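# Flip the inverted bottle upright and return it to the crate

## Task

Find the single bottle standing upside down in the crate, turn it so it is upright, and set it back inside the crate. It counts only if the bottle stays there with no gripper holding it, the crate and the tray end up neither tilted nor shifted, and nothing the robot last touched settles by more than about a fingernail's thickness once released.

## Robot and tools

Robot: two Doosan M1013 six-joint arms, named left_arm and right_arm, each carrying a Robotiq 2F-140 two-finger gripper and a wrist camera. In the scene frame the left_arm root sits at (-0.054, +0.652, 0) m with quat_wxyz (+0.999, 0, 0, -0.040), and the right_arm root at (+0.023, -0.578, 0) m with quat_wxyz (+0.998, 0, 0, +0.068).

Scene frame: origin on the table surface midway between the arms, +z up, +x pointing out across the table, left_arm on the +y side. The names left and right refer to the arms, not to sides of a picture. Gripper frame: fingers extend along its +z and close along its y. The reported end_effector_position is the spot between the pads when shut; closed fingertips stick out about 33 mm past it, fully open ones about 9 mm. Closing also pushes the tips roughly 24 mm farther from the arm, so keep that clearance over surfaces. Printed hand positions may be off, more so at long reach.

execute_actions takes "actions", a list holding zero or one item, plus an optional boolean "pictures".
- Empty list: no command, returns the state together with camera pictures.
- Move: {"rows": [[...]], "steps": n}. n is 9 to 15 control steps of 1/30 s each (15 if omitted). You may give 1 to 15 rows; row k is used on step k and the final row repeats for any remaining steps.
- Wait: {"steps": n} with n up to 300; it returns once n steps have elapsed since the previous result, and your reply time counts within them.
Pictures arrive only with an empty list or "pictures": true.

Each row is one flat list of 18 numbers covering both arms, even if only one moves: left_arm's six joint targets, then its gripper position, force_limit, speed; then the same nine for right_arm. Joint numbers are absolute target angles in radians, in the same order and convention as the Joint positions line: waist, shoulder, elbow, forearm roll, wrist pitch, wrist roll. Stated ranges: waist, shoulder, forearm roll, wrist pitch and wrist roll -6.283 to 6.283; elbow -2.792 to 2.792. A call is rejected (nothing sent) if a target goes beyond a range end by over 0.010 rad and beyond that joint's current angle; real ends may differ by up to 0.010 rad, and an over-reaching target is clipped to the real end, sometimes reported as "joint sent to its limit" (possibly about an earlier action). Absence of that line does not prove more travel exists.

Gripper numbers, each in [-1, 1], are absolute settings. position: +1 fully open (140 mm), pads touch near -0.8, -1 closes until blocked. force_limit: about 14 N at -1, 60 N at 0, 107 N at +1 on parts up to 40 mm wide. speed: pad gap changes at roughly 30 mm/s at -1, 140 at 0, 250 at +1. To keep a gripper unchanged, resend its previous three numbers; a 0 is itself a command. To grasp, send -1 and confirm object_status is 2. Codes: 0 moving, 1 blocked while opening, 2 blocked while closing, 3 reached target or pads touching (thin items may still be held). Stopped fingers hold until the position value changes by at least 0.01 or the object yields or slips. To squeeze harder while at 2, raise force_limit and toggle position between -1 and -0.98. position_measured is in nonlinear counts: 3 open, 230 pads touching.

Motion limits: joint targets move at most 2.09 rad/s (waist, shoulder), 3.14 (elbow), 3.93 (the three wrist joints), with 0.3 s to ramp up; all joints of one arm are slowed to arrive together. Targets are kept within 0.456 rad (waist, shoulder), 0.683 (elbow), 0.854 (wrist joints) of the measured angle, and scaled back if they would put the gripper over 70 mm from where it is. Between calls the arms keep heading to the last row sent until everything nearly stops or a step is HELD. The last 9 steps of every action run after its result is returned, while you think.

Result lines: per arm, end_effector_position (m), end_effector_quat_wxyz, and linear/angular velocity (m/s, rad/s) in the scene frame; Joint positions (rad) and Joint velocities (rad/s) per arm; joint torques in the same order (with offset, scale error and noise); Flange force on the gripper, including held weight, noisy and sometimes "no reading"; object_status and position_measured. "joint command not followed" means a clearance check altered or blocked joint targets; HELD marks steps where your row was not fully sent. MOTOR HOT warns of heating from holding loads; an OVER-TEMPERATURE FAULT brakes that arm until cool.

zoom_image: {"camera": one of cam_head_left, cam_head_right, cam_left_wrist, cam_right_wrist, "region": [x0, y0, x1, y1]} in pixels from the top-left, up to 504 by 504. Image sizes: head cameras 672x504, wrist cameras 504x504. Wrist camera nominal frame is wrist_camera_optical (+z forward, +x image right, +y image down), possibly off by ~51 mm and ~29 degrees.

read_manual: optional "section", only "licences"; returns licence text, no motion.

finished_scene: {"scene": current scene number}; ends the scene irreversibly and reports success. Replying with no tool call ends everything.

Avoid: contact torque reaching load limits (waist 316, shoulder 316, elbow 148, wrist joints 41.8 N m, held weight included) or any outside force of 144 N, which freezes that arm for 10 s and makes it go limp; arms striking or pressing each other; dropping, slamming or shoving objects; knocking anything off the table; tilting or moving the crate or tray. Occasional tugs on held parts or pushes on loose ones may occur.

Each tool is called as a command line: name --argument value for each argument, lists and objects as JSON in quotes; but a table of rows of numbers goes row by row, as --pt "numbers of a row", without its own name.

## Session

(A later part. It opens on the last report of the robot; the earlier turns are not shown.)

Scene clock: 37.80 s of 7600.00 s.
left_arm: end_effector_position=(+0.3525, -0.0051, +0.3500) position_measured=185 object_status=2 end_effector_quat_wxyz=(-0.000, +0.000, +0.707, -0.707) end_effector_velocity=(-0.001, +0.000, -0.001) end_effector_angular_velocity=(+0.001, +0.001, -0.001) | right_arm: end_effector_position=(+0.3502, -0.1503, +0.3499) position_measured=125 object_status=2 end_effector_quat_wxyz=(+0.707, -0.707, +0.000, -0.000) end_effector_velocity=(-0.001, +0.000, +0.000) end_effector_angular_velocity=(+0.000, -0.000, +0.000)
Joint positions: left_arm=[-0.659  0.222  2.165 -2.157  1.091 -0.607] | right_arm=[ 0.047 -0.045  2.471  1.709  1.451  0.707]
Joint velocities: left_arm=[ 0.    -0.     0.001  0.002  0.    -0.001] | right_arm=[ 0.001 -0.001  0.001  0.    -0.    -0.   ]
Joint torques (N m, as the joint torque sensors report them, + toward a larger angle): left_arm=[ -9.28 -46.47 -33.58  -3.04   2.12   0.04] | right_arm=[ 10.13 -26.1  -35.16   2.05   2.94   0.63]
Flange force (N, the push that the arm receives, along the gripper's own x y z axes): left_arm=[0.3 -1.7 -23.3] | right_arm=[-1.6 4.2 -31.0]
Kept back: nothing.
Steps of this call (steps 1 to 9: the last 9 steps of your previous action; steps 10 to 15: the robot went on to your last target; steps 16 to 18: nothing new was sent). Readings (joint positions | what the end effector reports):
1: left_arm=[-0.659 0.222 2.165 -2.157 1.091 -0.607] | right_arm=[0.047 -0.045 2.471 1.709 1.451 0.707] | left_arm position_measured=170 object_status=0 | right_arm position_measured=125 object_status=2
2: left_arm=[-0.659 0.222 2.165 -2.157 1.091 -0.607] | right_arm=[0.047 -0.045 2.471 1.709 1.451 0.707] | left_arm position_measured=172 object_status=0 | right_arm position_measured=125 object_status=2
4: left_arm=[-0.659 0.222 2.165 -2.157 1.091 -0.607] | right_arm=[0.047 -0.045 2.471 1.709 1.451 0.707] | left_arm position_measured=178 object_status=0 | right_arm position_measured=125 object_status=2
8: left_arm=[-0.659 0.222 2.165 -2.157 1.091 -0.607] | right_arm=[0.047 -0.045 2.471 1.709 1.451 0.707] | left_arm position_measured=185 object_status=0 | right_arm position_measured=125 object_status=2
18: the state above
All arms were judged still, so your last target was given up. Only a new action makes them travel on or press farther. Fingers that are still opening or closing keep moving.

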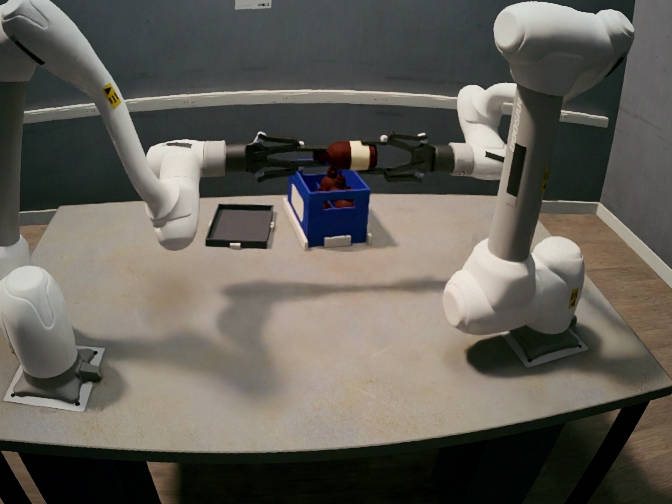

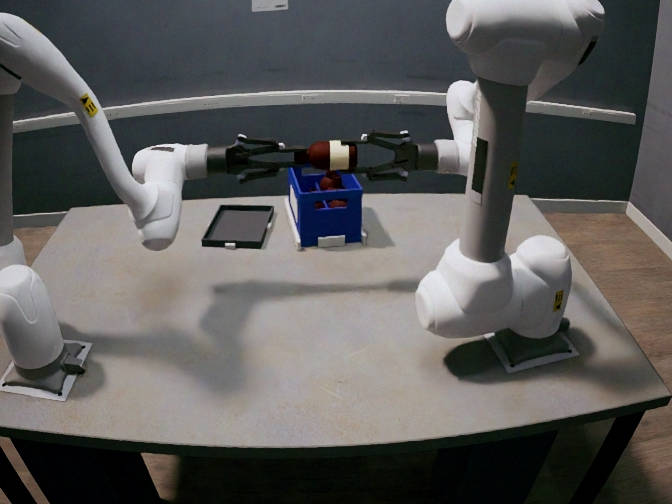

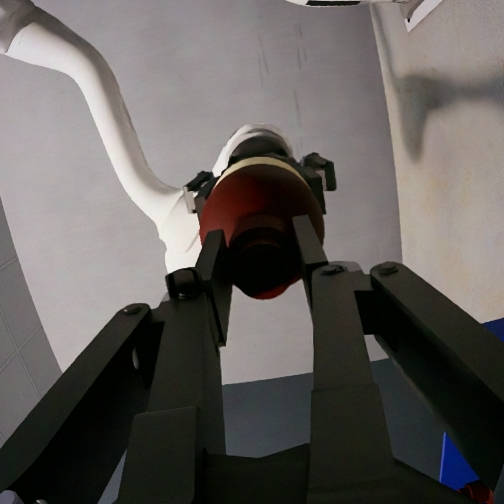

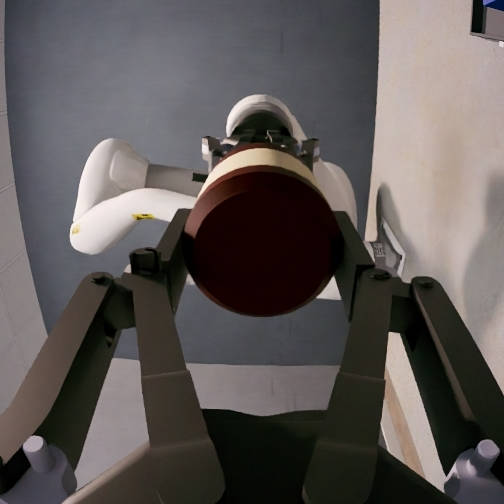

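execute_actions --actions '[{"rows": [[-0.6594,0.2219,2.1651,-2.1572,1.0910,-0.6071,-0.35,0.3,-0.5,0.0468,-0.0449,2.471,1.7094,1.4512,0.7072,-0.98,0.7,-1],[-0.6594,0.2219,2.1651,-2.1572,1.0910,-0.6071,-0.35,0.3,-0.5,0.0468,-0.0449,2.471,1.7094,1.4512,0.7072,-0.98,0.7,-1],[-0.6594,0.2219,2.1651,-2.1572,1.0910,-0.6071,-0.35,0.3,-0.5,0.0468,-0.0449,2.471,1.7094,1.4512,0.7072,-0.98,0.7,-1],[-0.6594,0.2219,2.1651,-2.1572,1.0910,-0.6071,-0.35,0.3,-0.5,0.0468,-0.0449,2.471,1.7094,1.4512,0.7072,-0.98,0.7,-1],[-0.6467,0.2161,2.1729,-2.1465,1.0994,-0.6103,-0.35,0.3,-0.5,0.0468,-0.0449,2.471,1.7094,1.4512,0.7072,-0.98,0.7,-1]], "steps": 15}]'

execute_actions --actions '[{"rows": [[-0.6467,0.2161,2.1729,-2.1465,1.0994,-0.6103,-1,0.3,-0.8,0.0468,-0.0449,2.471,1.7094,1.4512,0.7072,-0.98,0.7,-1]], "steps": 15}]'

execute_actions --actions '[{"steps": 15}]' --pictures true

zoom_image --camera "cam_head_left" --region '[280, 130, 400, 190]'

Scene clock: 38.77 s of 7600.00 s.
left_arm: end_effector_position=(+0.3527, -0.0038, +0.3498) position_measured=173 object_status=0 end_effector_quat_wxyz=(+0.000, +0.000, +0.707, -0.707) end_effector_velocity=(+0.002, +0.064, -0.006) end_effector_angular_velocity=(+0.012, -0.029, -0.009) | right_arm: end_effector_position=(+0.3502, -0.1503, +0.3499) position_measured=125 object_status=2 end_effector_quat_wxyz=(+0.707, -0.707, +0.000, -0.000) end_effector_velocity=(-0.000, +0.000, +0.000) end_effector_angular_velocity=(+0.000, -0.001, -0.000)
Joint positions: left_arm=[-0.657  0.221  2.166 -2.155  1.092 -0.607] | right_arm=[ 0.047 -0.045  2.471  1.709  1.451  0.707]
Joint velocities: left_arm=[ 0.098 -0.046  0.067  0.098  0.063 -0.   ] | right_arm=[ 0.    -0.001 -0.     0.    -0.    -0.   ]
Joint torques (N m, as the joint torque sensors report them, + toward a larger angle): left_arm=[ 12.41 -56.53 -22.17  -1.82   2.29   0.13] | right_arm=[  0.81 -26.56 -32.96   2.02   2.84   0.56]
Flange force (N, the push that the arm receives, along the gripper's own x y z axes): left_arm=[6.2 -4.7 3.6] | right_arm=[-2.1 3.2 -3.0]
Steps of this call (steps 1 to 23: nothing new was sent; steps 24 to 29: the first 6 steps of this action). Readings (joint positions | what the end effector reports):
24: left_arm=[-0.659 0.222 2.165 -2.157 1.091 -0.607] | right_arm=[0.047 -0.045 2.471 1.709 1.451 0.707] | left_arm position_measured=185 object_status=0 | right_arm position_measured=125 object_status=2
25: left_arm=[-0.659 0.222 2.165 -2.157 1.091 -0.607] | right_arm=[0.047 -0.045 2.471 1.709 1.451 0.707] | left_arm position_measured=185 object_status=0 | right_arm position_measured=125 object_status=2
27: left_arm=[-0.659 0.222 2.165 -2.157 1.091 -0.607] | right_arm=[0.047 -0.045 2.471 1.709 1.451 0.707] | left_arm position_measured=174 object_status=0 | right_arm position_measured=125 object_status=2
29: the state above

Scene clock: 39.27 s of 7600.00 s.
left_arm: end_effector_position=(+0.3534, +0.0030, +0.3500) position_measured=185 object_status=0 end_effector_quat_wxyz=(+0.000, +0.000, +0.707, -0.707) end_effector_velocity=(+0.001, -0.000, +0.000) end_effector_angular_velocity=(-0.000, +0.001, +0.001) | right_arm: end_effector_position=(+0.3502, -0.1503, +0.3499) position_measured=125 object_status=2 end_effector_quat_wxyz=(+0.707, -0.707, +0.000, -0.000) end_effector_velocity=(-0.000, -0.000, +0.000) end_effector_angular_velocity=(+0.001, +0.001, -0.000)
Joint positions: left_arm=[-0.647  0.216  2.173 -2.147  1.099 -0.61 ] | right_arm=[ 0.047 -0.045  2.471  1.709  1.451  0.707]
Joint velocities: left_arm=[ 0.    -0.    -0.    -0.001 -0.001 -0.002] | right_arm=[-0.    -0.     0.     0.001  0.001  0.001]
Joint torques (N m, as the joint torque sensors report them, + toward a larger angle): left_arm=[ -6.16 -47.31 -31.68  -3.07   2.1   -0.14] | right_arm=[  6.85 -25.98 -34.58   1.83   3.01   0.54]
Flange force (N, the push that the arm receives, along the gripper's own x y z axes): left_arm=[0.2 -0.1 -14.9] | right_arm=[-2.5 3.9 -20.8]
Steps of this call (steps 1 to 9: the last 9 steps of your previous action; steps 10 to 15: the first 6 steps of this action). Readings (joint positions | what the end effector reports):
10: left_arm=[-0.647 0.216 2.173 -2.147 1.099 -0.610] | right_arm=[0.047 -0.045 2.471 1.709 1.451 0.707] | left_arm position_measured=173 object_status=0 | right_arm position_measured=125 object_status=2
11: left_arm=[-0.647 0.216 2.173 -2.147 1.099 -0.610] | right_arm=[0.047 -0.045 2.471 1.709 1.451 0.707] | left_arm position_measured=174 object_status=0 | right_arm position_measured=125 object_status=2
13: left_arm=[-0.647 0.216 2.173 -2.147 1.099 -0.610] | right_arm=[0.047 -0.045 2.471 1.709 1.451 0.707] | left_arm position_measured=180 object_status=0 | right_arm position_measured=125 object_status=2
15: the state above

Scene clock: 39.77 s of 7600.00 s.
left_arm: end_effector_position=(+0.3534, +0.0030, +0.3500) position_measured=186 object_status=2 end_effector_quat_wxyz=(+0.000, +0.000, +0.707, -0.707) end_effector_velocity=(-0.000, -0.000, -0.000) end_effector_angular_velocity=(+0.000, -0.002, -0.001) | right_arm: end_effector_position=(+0.3502, -0.1503, +0.3499) position_measured=125 object_status=2 end_effector_quat_wxyz=(+0.707, -0.707, +0.000, -0.000) end_effector_velocity=(+0.000, +0.000, +0.001) end_effector_angular_velocity=(+0.000, -0.001, -0.000)
Joint positions: left_arm=[-0.647  0.216  2.173 -2.146  1.099 -0.61 ] | right_arm=[ 0.047 -0.045  2.471  1.709  1.451  0.707]
Joint velocities: left_arm=[ 0.     0.    -0.     0.002  0.     0.001] | right_arm=[ 0.    -0.001 -0.001  0.    -0.     0.001]
Joint torques (N m, as the joint torque sensors report them, + toward a larger angle): left_arm=[ -6.85 -47.94 -31.54  -3.11   2.14   0.05] | right_arm=[  7.44 -26.84 -34.37   1.85   3.12   0.55]
Flange force (N, the push that the arm receives, along the gripper's own x y z axes): left_arm=[-1.4 -0.1 -16.1] | right_arm=[-1.0 4.1 -21.7]
Kept back: nothing.
Steps of this call (steps 1 to 9: the last 9 steps of your previous action; steps 10 to 15: the robot went on to your last target). Readings (joint positions | what the end effector reports):
1: left_arm=[-0.647 0.216 2.173 -2.147 1.099 -0.610] | right_arm=[0.047 -0.045 2.471 1.709 1.451 0.707] | left_arm position_measured=186 object_status=0 | right_arm position_measured=125 object_status=2
2: left_arm=[-0.647 0.216 2.173 -2.147 1.099 -0.610] | right_arm=[0.047 -0.045 2.471 1.709 1.451 0.707] | left_arm position_measured=186 object_status=0 | right_arm position_measured=125 object_status=2
4: left_arm=[-0.647 0.216 2.173 -2.147 1.099 -0.610] | right_arm=[0.047 -0.045 2.471 1.709 1.451 0.707] | left_arm position_measured=186 object_status=0 | right_arm position_measured=125 object_status=2
8: left_arm=[-0.647 0.216 2.173 -2.147 1.099 -0.610] | right_arm=[0.047 -0.045 2.471 1.709 1.451 0.707] | left_arm position_measured=186 object_status=2 | right_arm position_measured=125 object_status=2
15: the state above
All arms were judged still, so your last target was given up. Only a new action makes them travel on or press farther. Fingers that are still opening or closing keep moving.

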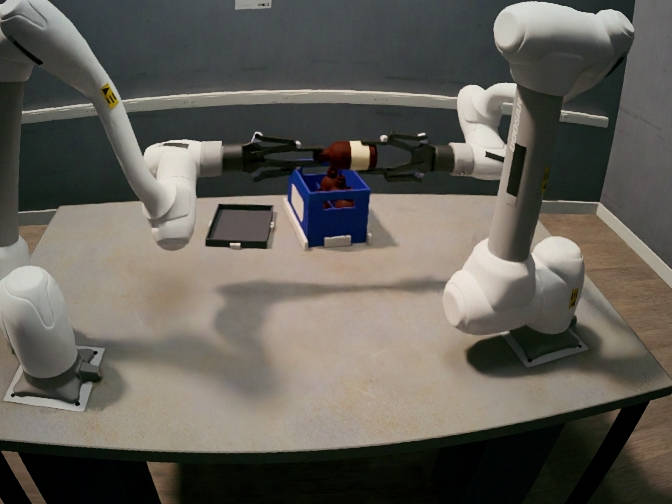

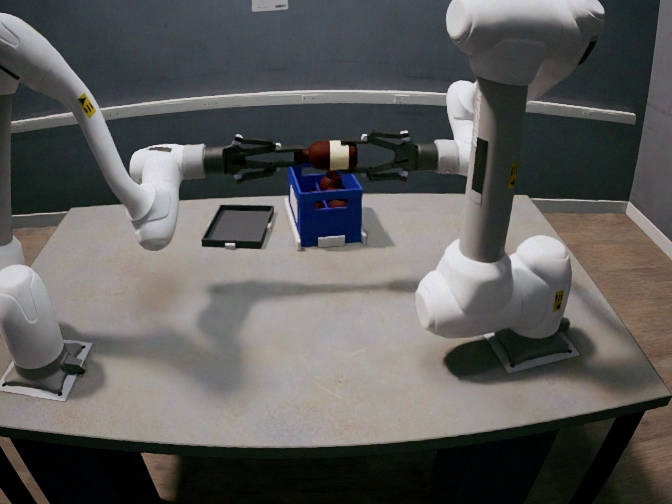

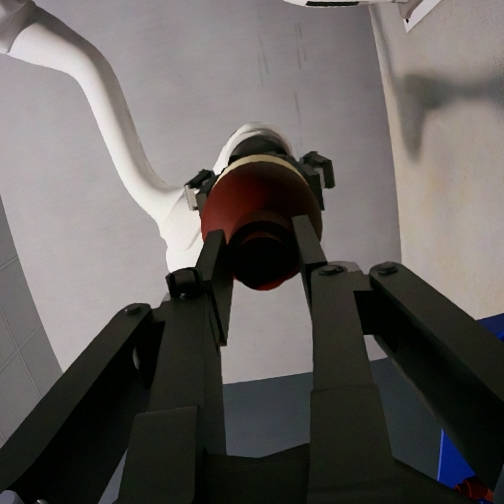

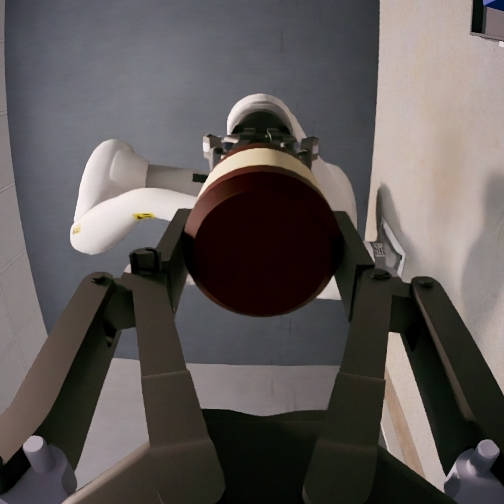

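Region (280, 130, 400, 190) of cam_head_left's 672x504 image, scaled by 4.200, with more detail than that image has.

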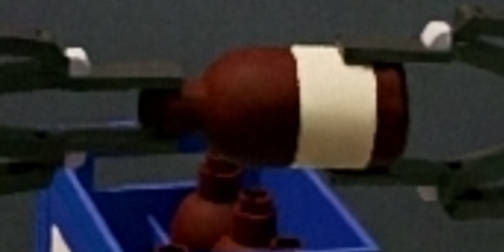

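execute_actions --actions '[{"rows": [[-0.6467,0.2161,2.1729,-2.1465,1.0994,-0.6103,-0.3,0.3,-0.5,0.0468,-0.0449,2.471,1.7094,1.4512,0.7072,-0.98,0.7,-1],[-0.6467,0.2161,2.1729,-2.1465,1.0994,-0.6103,-0.3,0.3,-0.5,0.0468,-0.0449,2.471,1.7094,1.4512,0.7072,-0.98,0.7,-1],[-0.6467,0.2161,2.1729,-2.1465,1.0994,-0.6103,-0.3,0.3,-0.5,0.0468,-0.0449,2.471,1.7094,1.4512,0.7072,-0.98,0.7,-1],[-0.6467,0.2161,2.1729,-2.1465,1.0994,-0.6103,-0.3,0.3,-0.5,0.0468,-0.0449,2.471,1.7094,1.4512,0.7072,-0.98,0.7,-1],[-0.6467,0.2161,2.1729,-2.1465,1.0994,-0.6103,-0.3,0.3,-0.5,0.0468,-0.0449,2.471,1.7094,1.4512,0.7072,-0.98,0.7,-1],[-0.6578,0.2212,2.1661,-2.1559,1.0920,-0.6075,-0.3,0.3,-0.5,0.0468,-0.0449,2.471,1.7094,1.4512,0.7072,-0.98,0.7,-1]], "steps": 15}]'

execute_actions --actions '[{"rows": [[-0.6578,0.2212,2.1661,-2.1559,1.0920,-0.6075,-1,0.5,-0.8,0.0468,-0.0449,2.471,1.7094,1.4512,0.7072,-0.98,0.7,-1]], "steps": 15}]'

execute_actions --actions '[{"steps": 15}]'

Scene clock: 41.30 s of 7600.00 s.
left_arm: end_effector_position=(+0.3534, +0.0029, +0.3502) position_measured=167 object_status=0 end_effector_quat_wxyz=(+0.000, +0.000, +0.707, -0.707) end_effector_velocity=(-0.001, -0.008, +0.000) end_effector_angular_velocity=(-0.003, +0.000, -0.007) | right_arm: end_effector_position=(+0.3502, -0.1502, +0.3500) position_measured=125 object_status=2 end_effector_quat_wxyz=(+0.707, -0.707, +0.000, -0.000) end_effector_velocity=(+0.000, -0.000, +0.000) end_effector_angular_velocity=(-0.001, -0.000, -0.000)
Joint positions: left_arm=[-0.647  0.216  2.173 -2.147  1.099 -0.61 ] | right_arm=[ 0.047 -0.045  2.471  1.709  1.451  0.707]
Joint velocities: left_arm=[-0.01   0.009 -0.011 -0.004 -0.     0.   ] | right_arm=[-0.    -0.    -0.    -0.    -0.001  0.   ]
Joint torques (N m, as the joint torque sensors report them, + toward a larger angle): left_arm=[ -0.17 -51.45 -28.27  -3.45   2.23   0.08] | right_arm=[  1.3  -26.61 -33.7    2.09   2.96   0.48]
Flange force (N, the push that the arm receives, along the gripper's own x y z axes): left_arm=[-2.2 1.9 0.4] | right_arm=[-2.5 3.9 -4.7]
Steps of this call (steps 1 to 40: nothing new was sent; steps 41 to 46: the first 6 steps of this action). Readings (joint positions | what the end effector reports):
41: left_arm=[-0.647 0.216 2.173 -2.146 1.099 -0.610] | right_arm=[0.047 -0.045 2.471 1.709 1.451 0.707] | left_arm position_measured=186 object_status=0 | right_arm position_measured=125 object_status=2
42: left_arm=[-0.647 0.216 2.173 -2.146 1.099 -0.610] | right_arm=[0.047 -0.045 2.471 1.709 1.451 0.707] | left_arm position_measured=186 object_status=0 | right_arm position_measured=125 object_status=2
44: left_arm=[-0.647 0.216 2.173 -2.146 1.099 -0.610] | right_arm=[0.047 -0.045 2.471 1.709 1.451 0.707] | left_arm position_measured=174 object_status=0 | right_arm position_measured=125 object_status=2
46: the state above

Scene clock: 41.80 s of 7600.00 s.
left_arm: end_effector_position=(+0.3527, -0.0040, +0.3500) position_measured=180 object_status=0 end_effector_quat_wxyz=(+0.000, +0.000, +0.707, -0.707) end_effector_velocity=(-0.000, +0.000, -0.001) end_effector_angular_velocity=(+0.001, +0.002, +0.000) | right_arm: end_effector_position=(+0.3502, -0.1502, +0.3500) position_measured=125 object_status=2 end_effector_quat_wxyz=(+0.707, -0.707, +0.000, -0.000) end_effector_velocity=(+0.001, +0.000, +0.001) end_effector_angular_velocity=(+0.001, -0.001, -0.000)
Joint positions: left_arm=[-0.658  0.221  2.166 -2.156  1.092 -0.608] | right_arm=[ 0.047 -0.045  2.471  1.709  1.451  0.707]
Joint velocities: left_arm=[-0.    -0.     0.001 -0.    -0.    -0.002] | right_arm=[ 0.     0.001 -0.001  0.     0.    -0.001]
Joint torques (N m, as the joint torque sensors report them, + toward a larger angle): left_arm=[ -5.3  -47.8  -29.96  -2.81   2.05  -0.01] | right_arm=[  5.6  -26.8  -34.53   2.25   3.14   0.54]
Flange force (N, the push that the arm receives, along the gripper's own x y z axes): left_arm=[-0.8 -2.0 -12.2] | right_arm=[-1.2 4.9 -17.3]
Steps of this call (steps 1 to 9: the last 9 steps of your previous action; steps 10 to 15: the first 6 steps of this action). Readings (joint positions | what the end effector reports):
10: left_arm=[-0.657 0.221 2.166 -2.156 1.092 -0.608] | right_arm=[0.047 -0.045 2.471 1.709 1.451 0.707] | left_arm position_measured=167 object_status=0 | right_arm position_measured=125 object_status=2
11: left_arm=[-0.658 0.221 2.166 -2.156 1.092 -0.608] | right_arm=[0.047 -0.045 2.471 1.709 1.451 0.707] | left_arm position_measured=168 object_status=0 | right_arm position_measured=125 object_status=2
13: left_arm=[-0.658 0.221 2.166 -2.156 1.092 -0.608] | right_arm=[0.047 -0.045 2.471 1.709 1.451 0.707] | left_arm position_measured=174 object_status=0 | right_arm position_measured=125 object_status=2
15: the state above

Scene clock: 42.30 s of 7600.00 s.
left_arm: end_effector_position=(+0.3527, -0.0040, +0.3500) position_measured=186 object_status=2 end_effector_quat_wxyz=(+0.000, +0.000, +0.707, -0.707) end_effector_velocity=(+0.001, -0.000, +0.001) end_effector_angular_velocity=(-0.001, -0.001, +0.000) | right_arm: end_effector_position=(+0.3502, -0.1502, +0.3500) position_measured=125 object_status=2 end_effector_quat_wxyz=(+0.707, -0.707, +0.000, -0.000) end_effector_velocity=(+0.000, -0.000, +0.000) end_effector_angular_velocity=(-0.000, -0.001, -0.000)
Joint positions: left_arm=[-0.658  0.221  2.166 -2.156  1.092 -0.607] | right_arm=[ 0.047 -0.045  2.471  1.709  1.451  0.707]
Joint velocities: left_arm=[-0.    -0.    -0.002 -0.    -0.     0.   ] | right_arm=[-0.    -0.    -0.001 -0.    -0.    -0.   ]
Joint torques (N m, as the joint torque sensors report them, + toward a larger angle): left_arm=[-13.82 -44.96 -35.46  -2.84   1.72   0.12] | right_arm=[ 12.44 -27.2  -36.75   2.31   3.47   0.57]
Flange force (N, the push that the arm receives, along the gripper's own x y z axes): left_arm=[-1.6 -2.2 -33.0] | right_arm=[-0.9 7.3 -37.5]
Kept back: nothing.
Steps of this call (steps 1 to 9: the last 9 steps of your previous action; steps 10 to 15: the robot went on to your last target). Readings (joint positions | what the end effector reports):
1: left_arm=[-0.658 0.221 2.166 -2.156 1.092 -0.608] | right_arm=[0.047 -0.045 2.471 1.709 1.451 0.707] | left_arm position_measured=182 object_status=0 | right_arm position_measured=125 object_status=2
2: left_arm=[-0.658 0.221 2.166 -2.156 1.092 -0.608] | right_arm=[0.047 -0.045 2.471 1.709 1.451 0.707] | left_arm position_measured=185 object_status=0 | right_arm position_measured=125 object_status=2
4: left_arm=[-0.658 0.221 2.166 -2.156 1.092 -0.608] | right_arm=[0.047 -0.045 2.471 1.709 1.451 0.707] | left_arm position_measured=186 object_status=0 | right_arm position_measured=125 object_status=2
8: left_arm=[-0.658 0.221 2.166 -2.156 1.092 -0.608] | right_arm=[0.047 -0.045 2.471 1.709 1.451 0.707] | left_arm position_measured=186 object_status=2 | right_arm position_measured=125 object_status=2
15: the state above
All arms were judged still, so your last target was given up. Only a new action makes them travel on or press farther. Fingers that are still opening or closing keep moving.

Now open the right gripper slowly.

execute_actions --actions '[{"rows": [[-0.6578,0.2212,2.1661,-2.1559,1.0920,-0.6075,-1,0.5,-0.8,0.0468,-0.0449,2.471,1.7094,1.4512,0.7072,0.4,0.7,-0.7]], "steps": 15}]'

execute_actions --actions '[{"steps": 15}]' --pictures true

zoom_image --camera "cam_head_left" --region '[280, 130, 400, 190]'

Scene clock: 42.90 s of 7600.00 s.
left_arm: end_effector_position=(+0.3526, -0.0042, +0.3499) position_measured=186 object_status=2 end_effector_quat_wxyz=(-0.000, +0.000, +0.707, -0.707) end_effector_velocity=(-0.001, +0.001, -0.000) end_effector_angular_velocity=(-0.000, +0.002, -0.001) | right_arm: end_effector_position=(+0.3502, -0.1502, +0.3500) position_measured=110 object_status=0 end_effector_quat_wxyz=(+0.707, -0.707, +0.000, -0.000) end_effector_velocity=(-0.001, +0.000, -0.000) end_effector_angular_velocity=(-0.000, +0.001, -0.000)
Joint positions: left_arm=[-0.658  0.221  2.166 -2.156  1.092 -0.607] | right_arm=[ 0.047 -0.045  2.471  1.709  1.451  0.707]
Joint velocities: left_arm=[ 0.    -0.001  0.002 -0.     0.002 -0.001] | right_arm=[ 0.001 -0.001  0.002  0.001 -0.001  0.   ]
Joint torques (N m, as the joint torque sensors report them, + toward a larger angle): left_arm=[  0.2  -51.14 -29.01  -3.61   3.03   0.13] | right_arm=[  0.65 -26.37 -32.18   1.4    2.23   0.48]
Flange force (N, the push that the arm receives, along the gripper's own x y z axes): left_arm=[1.4 -0.5 -1.4] | right_arm=[-1.5 1.7 -2.0]
Steps of this call (steps 1 to 12: nothing new was sent; steps 13 to 18: the first 6 steps of this action). Readings (joint positions | what the end effector reports):
13: left_arm=[-0.658 0.221 2.166 -2.156 1.092 -0.607] | right_arm=[0.047 -0.045 2.471 1.709 1.451 0.707] | left_arm position_measured=186 object_status=2 | right_arm position_measured=125 object_status=0
14: left_arm=[-0.658 0.221 2.166 -2.156 1.092 -0.607] | right_arm=[0.047 -0.045 2.471 1.709 1.451 0.707] | left_arm position_measured=186 object_status=2 | right_arm position_measured=125 object_status=0
16: left_arm=[-0.658 0.221 2.166 -2.156 1.092 -0.607] | right_arm=[0.047 -0.045 2.471 1.709 1.451 0.707] | left_arm position_measured=186 object_status=2 | right_arm position_measured=116 object_status=0
18: the state above

Scene clock: 43.40 s of 7600.00 s.
left_arm: end_effector_position=(+0.3525, -0.0042, +0.3499) position_measured=186 object_status=2 end_effector_quat_wxyz=(-0.000, +0.000, +0.707, -0.707) end_effector_velocity=(-0.001, +0.000, -0.001) end_effector_angular_velocity=(+0.000, +0.001, -0.001) | right_arm: end_effector_position=(+0.3502, -0.1503, +0.3500) position_measured=78 object_status=3 end_effector_quat_wxyz=(+0.707, -0.707, +0.000, -0.000) end_effector_velocity=(+0.000, -0.000, -0.000) end_effector_angular_velocity=(-0.000, +0.000, -0.000)
Joint positions: left_arm=[-0.658  0.221  2.166 -2.156  1.092 -0.607] | right_arm=[ 0.047 -0.045  2.471  1.709  1.451  0.707]
Joint velocities: left_arm=[-0.001 -0.     0.002 -0.     0.     0.   ] | right_arm=[-0.001 -0.     0.    -0.     0.     0.   ]
Joint torques (N m, as the joint torque sensors report them, + toward a larger angle): left_arm=[  0.6  -52.62 -29.12  -3.69   3.1    0.04] | right_arm=[  1.4  -25.78 -31.53   1.38   2.09   0.67]
Flange force (N, the push that the arm receives, along the gripper's own x y z axes): left_arm=[0.3 2.5 1.1] | right_arm=[-1.0 1.1 -4.4]
Kept back: nothing.
Steps of this call (steps 1 to 9: the last 9 steps of your previous action; steps 10 to 15: the robot went on to your last target). Readings (joint positions | what the end effector reports):
1: left_arm=[-0.658 0.221 2.166 -2.156 1.092 -0.607] | right_arm=[0.047 -0.045 2.471 1.709 1.451 0.707] | left_arm position_measured=186 object_status=2 | right_arm position_measured=106 object_status=0
2: left_arm=[-0.658 0.221 2.166 -2.156 1.092 -0.607] | right_arm=[0.047 -0.045 2.471 1.709 1.451 0.707] | left_arm position_measured=186 object_status=2 | right_arm position_measured=103 object_status=0
4: left_arm=[-0.658 0.221 2.166 -2.156 1.092 -0.607] | right_arm=[0.047 -0.045 2.471 1.709 1.451 0.707] | left_arm position_measured=186 object_status=2 | right_arm position_measured=96 object_status=0
8: left_arm=[-0.658 0.221 2.166 -2.156 1.092 -0.607] | right_arm=[0.047 -0.045 2.471 1.709 1.451 0.707] | left_arm position_measured=186 object_status=2 | right_arm position_measured=82 object_status=0
15: the state above
All arms were judged still, so your last target was given up. Only a new action makes them travel on or press farther. Fingers that are still opening or closing keep moving.

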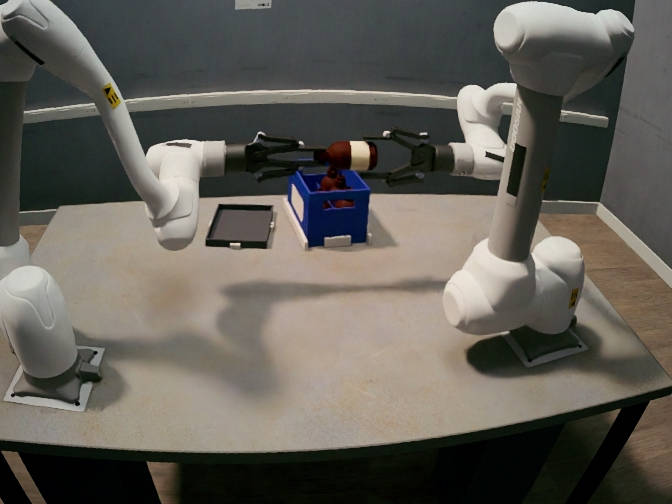

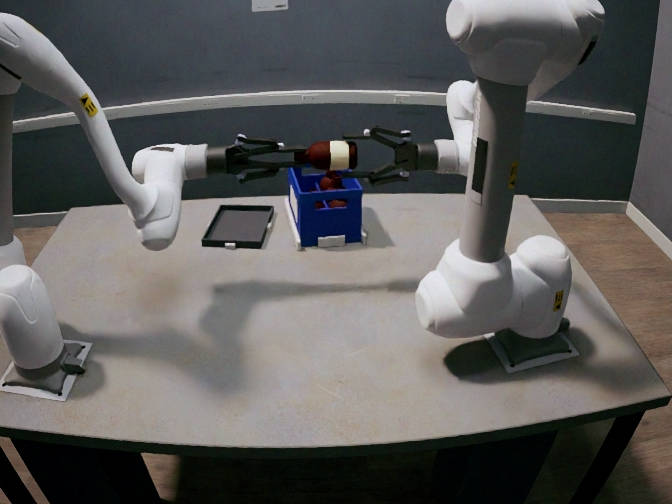

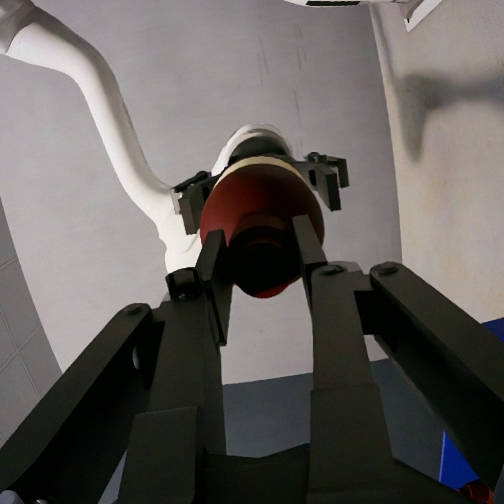

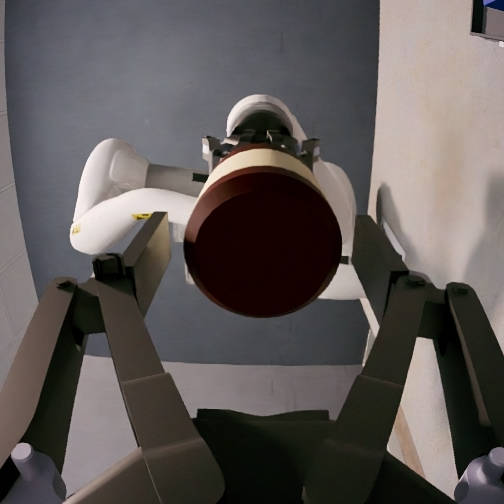

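Region (280, 130, 400, 190) of cam_head_left's 672x504 image, scaled by 4.200, with more detail than that image has.

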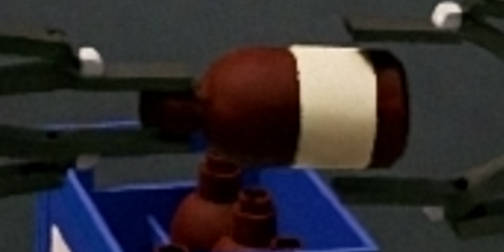

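execute_actions --actions '[{"rows": [[-0.6578,0.2212,2.1661,-2.1559,1.0920,-0.6075,-1,0.5,-0.8,-0.8,-0.0449,2.471,1.7094,1.4512,0.7072,0.4,0.7,-0.7]], "steps": 15}]'

execute_actions --actions '[{"steps": 12}]'

execute_actions --actions '[{"rows": [[-0.8747,0.4429,1.0565,0,1.6422,-2.6855,-1,0.5,-0.8,-0.8,-0.0449,2.471,1.7094,1.4512,0.7072,0.4,0.7,-0.7]], "steps": 15}]'

execute_actions --actions '[{"steps": 45}]' --pictures true

Scene clock: 46.77 s of 7600.00 s.
left_arm: end_effector_position=(+0.3526, -0.0041, +0.3500) position_measured=186 object_status=2 end_effector_quat_wxyz=(+0.000, +0.000, +0.707, -0.707) end_effector_velocity=(+0.000, +0.000, -0.000) end_effector_angular_velocity=(+0.001, +0.001, +0.001) | right_arm: end_effector_position=(+0.3856, -0.1798, +0.3499) position_measured=78 object_status=3 end_effector_quat_wxyz=(+0.706, -0.706, +0.030, -0.030) end_effector_velocity=(+0.305, -0.277, +0.000) end_effector_angular_velocity=(+0.001, +0.001, -0.766)
Joint positions: left_arm=[-0.658  0.221  2.166 -2.156  1.092 -0.607] | right_arm=[-0.039 -0.045  2.471  1.709  1.451  0.707]
Joint velocities: left_arm=[ 0.001 -0.     0.     0.001 -0.001 -0.002] | right_arm=[-0.765 -0.     0.     0.001  0.     0.001]
Joint torques (N m, as the joint torque sensors report them, + toward a larger angle): left_arm=[ -0.85 -52.85 -29.02  -3.69   3.14   0.05] | right_arm=[  2.92 -28.92 -30.76   0.98   2.38   0.61]
Flange force (N, the push that the arm receives, along the gripper's own x y z axes): left_arm=[-2.2 2.6 -0.8] | right_arm=[-0.2 2.6 -1.4]
Steps of this call (steps 1 to 90: nothing new was sent; then 0.17 s passed at rest; steps 91 to 96: the first 6 steps of this action). Readings (joint positions | what the end effector reports):
91: left_arm=[-0.658 0.221 2.166 -2.156 1.092 -0.607] | right_arm=[0.047 -0.045 2.471 1.709 1.451 0.707] | left_arm position_measured=186 object_status=2 | right_arm position_measured=78 object_status=3
92: left_arm=[-0.658 0.221 2.166 -2.156 1.092 -0.607] | right_arm=[0.043 -0.045 2.471 1.709 1.451 0.707] | left_arm position_measured=186 object_status=2 | right_arm position_measured=78 object_status=3
94: left_arm=[-0.658 0.221 2.166 -2.156 1.092 -0.607] | right_arm=[0.013 -0.045 2.471 1.709 1.451 0.707] | left_arm position_measured=186 object_status=2 | right_arm position_measured=78 object_status=3
96: the state above

Scene clock: 47.17 s of 7600.00 s.
left_arm: end_effector_position=(+0.3526, -0.0041, +0.3500) position_measured=186 object_status=2 end_effector_quat_wxyz=(+0.000, +0.000, +0.707, -0.707) end_effector_velocity=(-0.000, +0.000, -0.001) end_effector_angular_velocity=(+0.002, +0.001, -0.000) | right_arm: end_effector_position=(+0.4830, -0.2978, +0.3499) position_measured=78 object_status=3 end_effector_quat_wxyz=(+0.695, -0.695, +0.130, -0.130) end_effector_velocity=(+0.195, -0.321, -0.000) end_effector_angular_velocity=(-0.000, +0.000, -0.698)
Joint positions: left_arm=[-0.658  0.221  2.166 -2.156  1.092 -0.607] | right_arm=[-0.324 -0.045  2.471  1.709  1.451  0.707]
Joint velocities: left_arm=[ 0.     0.     0.001  0.001 -0.001 -0.001] | right_arm=[-0.698 -0.001  0.001 -0.    -0.     0.001]
Joint torques (N m, as the joint torque sensors report them, + toward a larger angle): left_arm=[  0.61 -53.78 -29.33  -3.57   3.02   0.07] | right_arm=[  3.65 -26.12 -31.89   1.36   2.17   0.59]
Flange force (N, the push that the arm receives, along the gripper's own x y z axes): left_arm=[-0.8 4.4 1.9] | right_arm=[-1.3 1.3 -11.3]
Kept back: nothing.
Steps of this call (steps 1 to 9: the last 9 steps of your previous action; steps 10 to 12: the robot went on to your last target). Readings (joint positions | what the end effector reports):
1: left_arm=[-0.658 0.221 2.166 -2.156 1.092 -0.607] | right_arm=[-0.064 -0.045 2.471 1.709 1.451 0.707] | left_arm position_measured=186 object_status=2 | right_arm position_measured=78 object_status=3
2: left_arm=[-0.658 0.221 2.166 -2.156 1.092 -0.607] | right_arm=[-0.088 -0.045 2.471 1.709 1.451 0.707] | left_arm position_measured=186 object_status=2 | right_arm position_measured=78 object_status=3
4: left_arm=[-0.658 0.221 2.166 -2.156 1.092 -0.607] | right_arm=[-0.135 -0.045 2.471 1.709 1.451 0.707] | left_arm position_measured=186 object_status=2 | right_arm position_measured=78 object_status=3
8: left_arm=[-0.658 0.221 2.166 -2.156 1.092 -0.607] | right_arm=[-0.229 -0.045 2.471 1.709 1.451 0.707] | left_arm position_measured=186 object_status=2 | right_arm position_measured=78 object_status=3
12: the state above

Scene clock: 47.37 s of 7600.00 s.
left_arm: end_effector_position=(+0.3203, -0.0426, +0.3834) position_measured=186 object_status=2 end_effector_quat_wxyz=(-0.065, +0.052, +0.693, -0.716) end_effector_velocity=(-0.240, -0.246, +0.217) end_effector_angular_velocity=(-0.121, +0.126, -1.203) | right_arm: end_effector_position=(+0.5179, -0.3655, +0.3499) position_measured=78 object_status=3 end_effector_quat_wxyz=(+0.684, -0.684, +0.179, -0.179) end_effector_velocity=(+0.149, -0.346, +0.001) end_effector_angular_velocity=(-0.001, -0.002, -0.698)
Joint positions: left_arm=[-0.688  0.252  2.068 -2.033  1.17  -0.73 ] | right_arm=[-0.465 -0.045  2.471  1.709  1.451  0.707]
Joint velocities: left_arm=[-0.211  0.218 -0.716  0.899  0.531 -0.899] | right_arm=[-0.698 -0.001 -0.     0.     0.    -0.001]
Joint torques (N m, as the joint torque sensors report them, + toward a larger angle): left_arm=[  2.91 -62.46 -28.66  -3.81   2.83   0.35] | right_arm=[  0.44 -26.31 -31.6    1.49   2.16   0.55]
Flange force (N, the push that the arm receives, along the gripper's own x y z axes): left_arm=[-3.7 4.8 3.9] | right_arm=[-2.3 1.1 -2.1]
Steps of this call (steps 1 to 6: the first 6 steps of this action). Readings (joint positions | what the end effector reports):
1: left_arm=[-0.658 0.221 2.166 -2.156 1.092 -0.607] | right_arm=[-0.347 -0.045 2.471 1.709 1.451 0.707] | left_arm position_measured=186 object_status=2 | right_arm position_measured=78 object_status=3
2: left_arm=[-0.659 0.223 2.161 -2.148 1.097 -0.614] | right_arm=[-0.371 -0.045 2.471 1.709 1.451 0.707] | left_arm position_measured=186 object_status=2 | right_arm position_measured=78 object_status=3
4: left_arm=[-0.672 0.236 2.119 -2.095 1.131 -0.668] | right_arm=[-0.418 -0.045 2.471 1.709 1.451 0.707] | left_arm position_measured=186 object_status=2 | right_arm position_measured=78 object_status=3
6: the state above

Scene clock: 48.87 s of 7600.00 s.
left_arm: end_effector_position=(+0.4491, -0.0002, +0.4199) position_measured=186 object_status=2 end_effector_quat_wxyz=(-0.000, -0.079, +0.997, -0.000) end_effector_velocity=(+0.004, +0.002, +0.001) end_effector_angular_velocity=(+0.008, -0.012, +0.013) | right_arm: end_effector_position=(+0.5604, -0.5398, +0.3499) position_measured=78 object_status=3 end_effector_quat_wxyz=(+0.645, -0.645, +0.291, -0.291) end_effector_velocity=(-0.000, +0.000, +0.000) end_effector_angular_velocity=(+0.001, +0.000, +0.000)
Joint positions: left_arm=[-0.875  0.443  1.057 -0.001  1.642 -2.685] | right_arm=[-0.8   -0.045  2.471  1.709  1.451  0.707]
Joint velocities: left_arm=[-0.001  0.    -0.002  0.015  0.001 -0.013] | right_arm=[-0.    -0.001  0.001 -0.     0.001  0.001]
Joint torques (N m, as the joint torque sensors report them, + toward a larger angle): left_arm=[  0.14 -88.15 -42.04   4.51   0.28  -0.28] | right_arm=[  1.96 -25.99 -31.93   1.38   2.06   0.54]
Flange force (N, the push that the arm receives, along the gripper's own x y z axes): left_arm=[-1.3 -2.3 1.4] | right_arm=[-1.3 1.4 -6.3]
Kept back: nothing.
Steps of this call (steps 1 to 9: the last 9 steps of your previous action; steps 10 to 45: the robot went on to your last target). Readings (joint positions | what the end effector reports):
1: left_arm=[-0.695 0.260 2.043 -2.002 1.188 -0.761] | right_arm=[-0.489 -0.045 2.471 1.709 1.451 0.707] | left_arm position_measured=186 object_status=2 | right_arm position_measured=78 object_status=3
2: left_arm=[-0.702 0.267 2.018 -1.969 1.206 -0.794] | right_arm=[-0.513 -0.045 2.471 1.709 1.451 0.707] | left_arm position_measured=186 object_status=2 | right_arm position_measured=78 object_status=3
4: left_arm=[-0.716 0.282 1.962 -1.899 1.243 -0.864] | right_arm=[-0.560 -0.045 2.471 1.709 1.451 0.707] | left_arm position_measured=186 object_status=2 | right_arm position_measured=78 object_status=3
8: left_arm=[-0.748 0.314 1.825 -1.728 1.322 -1.034] | right_arm=[-0.654 -0.045 2.471 1.709 1.451 0.707] | left_arm position_measured=186 object_status=2 | right_arm position_measured=78 object_status=3
45: the state above

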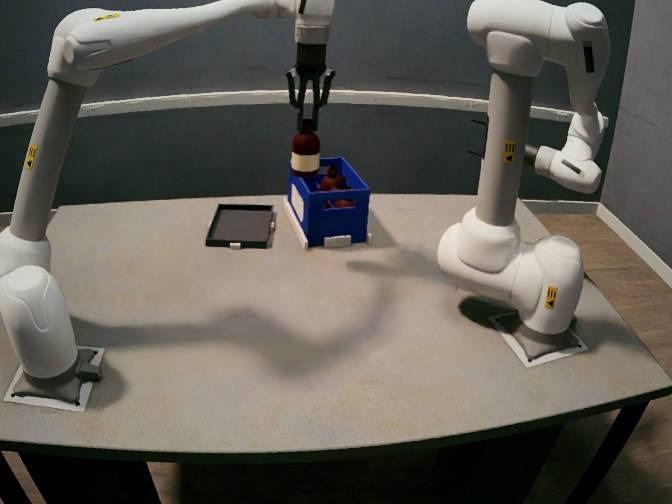

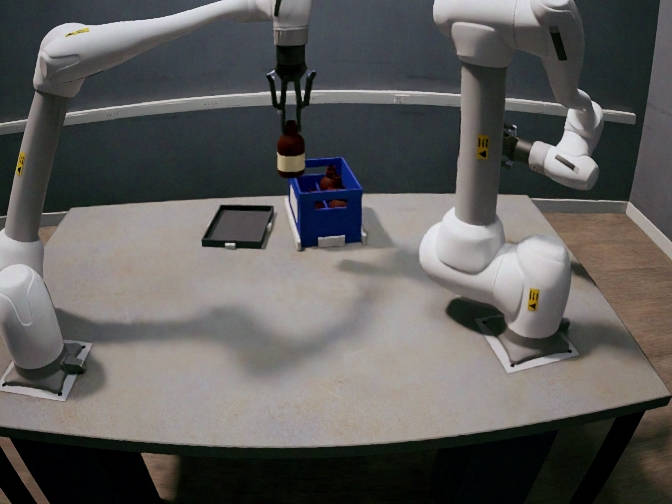

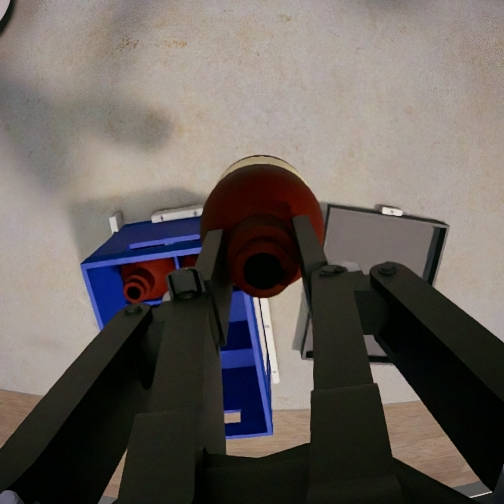

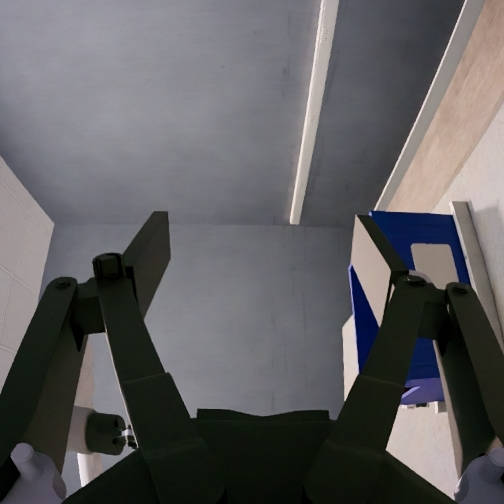

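execute_actions --actions '[{"rows": [[-0.7184,0.8663,0.4726,0,1.8027,-0.1726,-1,0.5,-0.8,-0.8,-0.0449,2.471,1.7094,1.4512,0.7072,0.4,0.7,-0.7]], "steps": 15}]'

execute_actions --actions '[{"steps": 40}]' --pictures true

Scene clock: 49.50 s of 7600.00 s.
left_arm: end_effector_position=(+0.4927, -0.0182, +0.4139) position_measured=186 object_status=2 end_effector_quat_wxyz=(-0.000, -0.015, +1.000, +0.000) end_effector_velocity=(+0.363, -0.144, -0.083) end_effector_angular_velocity=(+0.018, +0.013, -1.163) | right_arm: end_effector_position=(+0.5604, -0.5398, +0.3499) position_measured=78 object_status=3 end_effector_quat_wxyz=(+0.645, -0.645, +0.291, -0.291) end_effector_velocity=(+0.000, -0.000, +0.001) end_effector_angular_velocity=(-0.002, -0.001, -0.000)
Joint positions: left_arm=[-0.846  0.52   0.95   0.     1.671 -2.526] | right_arm=[-0.8   -0.045  2.471  1.709  1.451  0.707]
Joint velocities: left_arm=[ 0.236  0.671 -0.894  0.     0.245  1.399] | right_arm=[-0.    -0.001 -0.001 -0.001 -0.    -0.   ]
Joint torques (N m, as the joint torque sensors report them, + toward a larger angle): left_arm=[   2.35 -107.85  -42.88    4.17    0.82   -0.13] | right_arm=[  0.8  -26.36 -32.3    1.39   2.09   0.5 ]
Flange force (N, the push that the arm receives, along the gripper's own x y z axes): left_arm=[-1.6 -6.8 2.1] | right_arm=[-1.6 2.5 -2.7]
Steps of this call (steps 1 to 13: the robot went on to your last target; steps 14 to 19: the first 6 steps of this action). Readings (joint positions | what the end effector reports):
14: left_arm=[-0.875 0.443 1.056 -0.000 1.642 -2.685] | right_arm=[-0.800 -0.045 2.471 1.709 1.451 0.707] | left_arm position_measured=186 object_status=2 | right_arm position_measured=78 object_status=3
15: left_arm=[-0.874 0.446 1.051 -0.000 1.644 -2.679] | right_arm=[-0.800 -0.045 2.471 1.709 1.451 0.707] | left_arm position_measured=186 object_status=2 | right_arm position_measured=78 object_status=3
17: left_arm=[-0.863 0.473 1.013 -0.000 1.654 -2.622] | right_arm=[-0.800 -0.045 2.471 1.709 1.451 0.707] | left_arm position_measured=186 object_status=2 | right_arm position_measured=78 object_status=3
19: the state above

Scene clock: 50.83 s of 7600.00 s.
left_arm: end_effector_position=(+0.6795, -0.0521, +0.3500) position_measured=186 object_status=2 end_effector_quat_wxyz=(-0.000, +0.890, +0.455, -0.000) end_effector_velocity=(+0.000, -0.000, +0.000) end_effector_angular_velocity=(+0.000, -0.002, -0.001) | right_arm: end_effector_position=(+0.5604, -0.5398, +0.3499) position_measured=78 object_status=3 end_effector_quat_wxyz=(+0.645, -0.645, +0.291, -0.291) end_effector_velocity=(+0.000, -0.000, +0.001) end_effector_angular_velocity=(-0.001, -0.002, +0.000)
Joint positions: left_arm=[-0.718  0.866  0.473 -0.     1.803 -0.173] | right_arm=[-0.8   -0.045  2.471  1.709  1.451  0.707]
Joint velocities: left_arm=[-0.    -0.     0.     0.001 -0.001  0.001] | right_arm=[ 0.001  0.    -0.001  0.001  0.    -0.001]
Joint torques (N m, as the joint torque sensors report them, + toward a larger angle): left_arm=[   0.14 -123.02  -41.14    4.19    0.02    0.14] | right_arm=[  0.62 -26.22 -32.23   1.43   2.14   0.59]
Flange force (N, the push that the arm receives, along the gripper's own x y z axes): left_arm=no reading | right_arm=[-1.4 2.4 -2.1]
Kept back: nothing.
Steps of this call (steps 1 to 9: the last 9 steps of your previous action; steps 10 to 40: the robot went on to your last target). Readings (joint positions | what the end effector reports):
1: left_arm=[-0.838 0.542 0.921 0.000 1.680 -2.479] | right_arm=[-0.800 -0.045 2.471 1.709 1.451 0.707] | left_arm position_measured=186 object_status=2 | right_arm position_measured=78 object_status=3
2: left_arm=[-0.831 0.562 0.892 0.000 1.687 -2.431] | right_arm=[-0.800 -0.045 2.471 1.709 1.451 0.707] | left_arm position_measured=186 object_status=2 | right_arm position_measured=78 object_status=3
4: left_arm=[-0.816 0.601 0.838 0.000 1.702 -2.328] | right_arm=[-0.800 -0.045 2.471 1.709 1.451 0.707] | left_arm position_measured=186 object_status=2 | right_arm position_measured=78 object_status=3
8: left_arm=[-0.788 0.677 0.734 0.000 1.731 -2.087] | right_arm=[-0.800 -0.045 2.471 1.709 1.451 0.707] | left_arm position_measured=186 object_status=2 | right_arm position_measured=78 object_status=3
40: the state above

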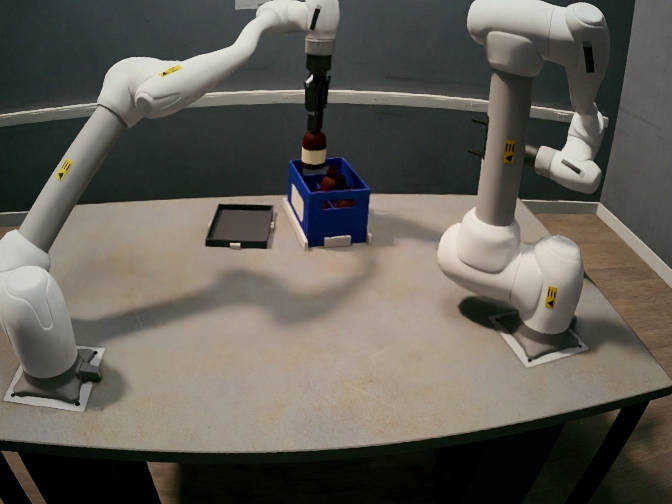

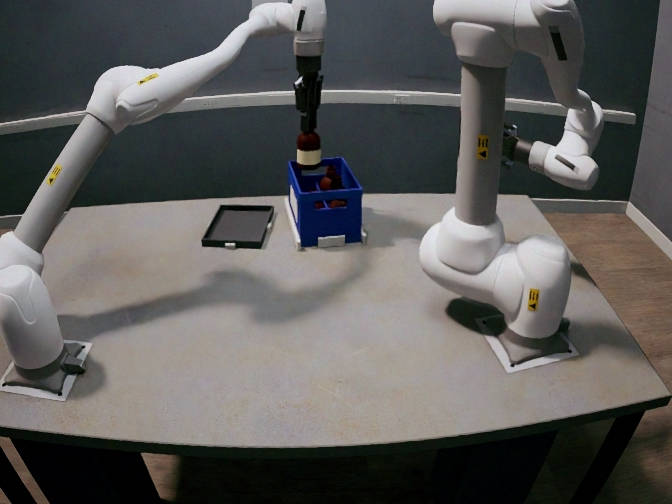

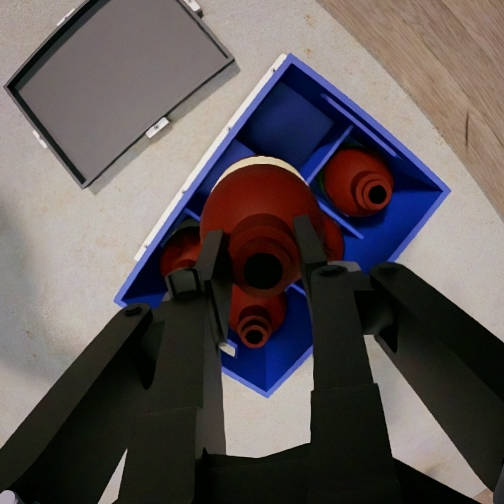

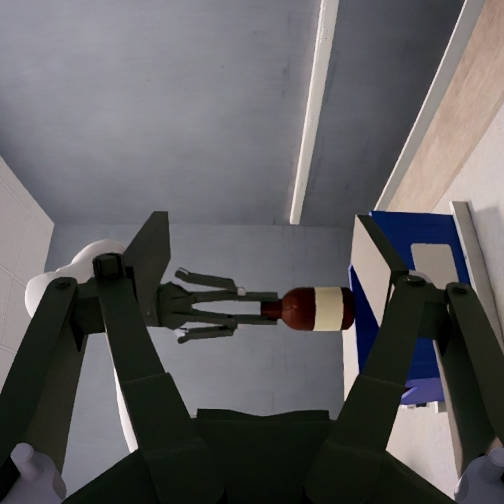

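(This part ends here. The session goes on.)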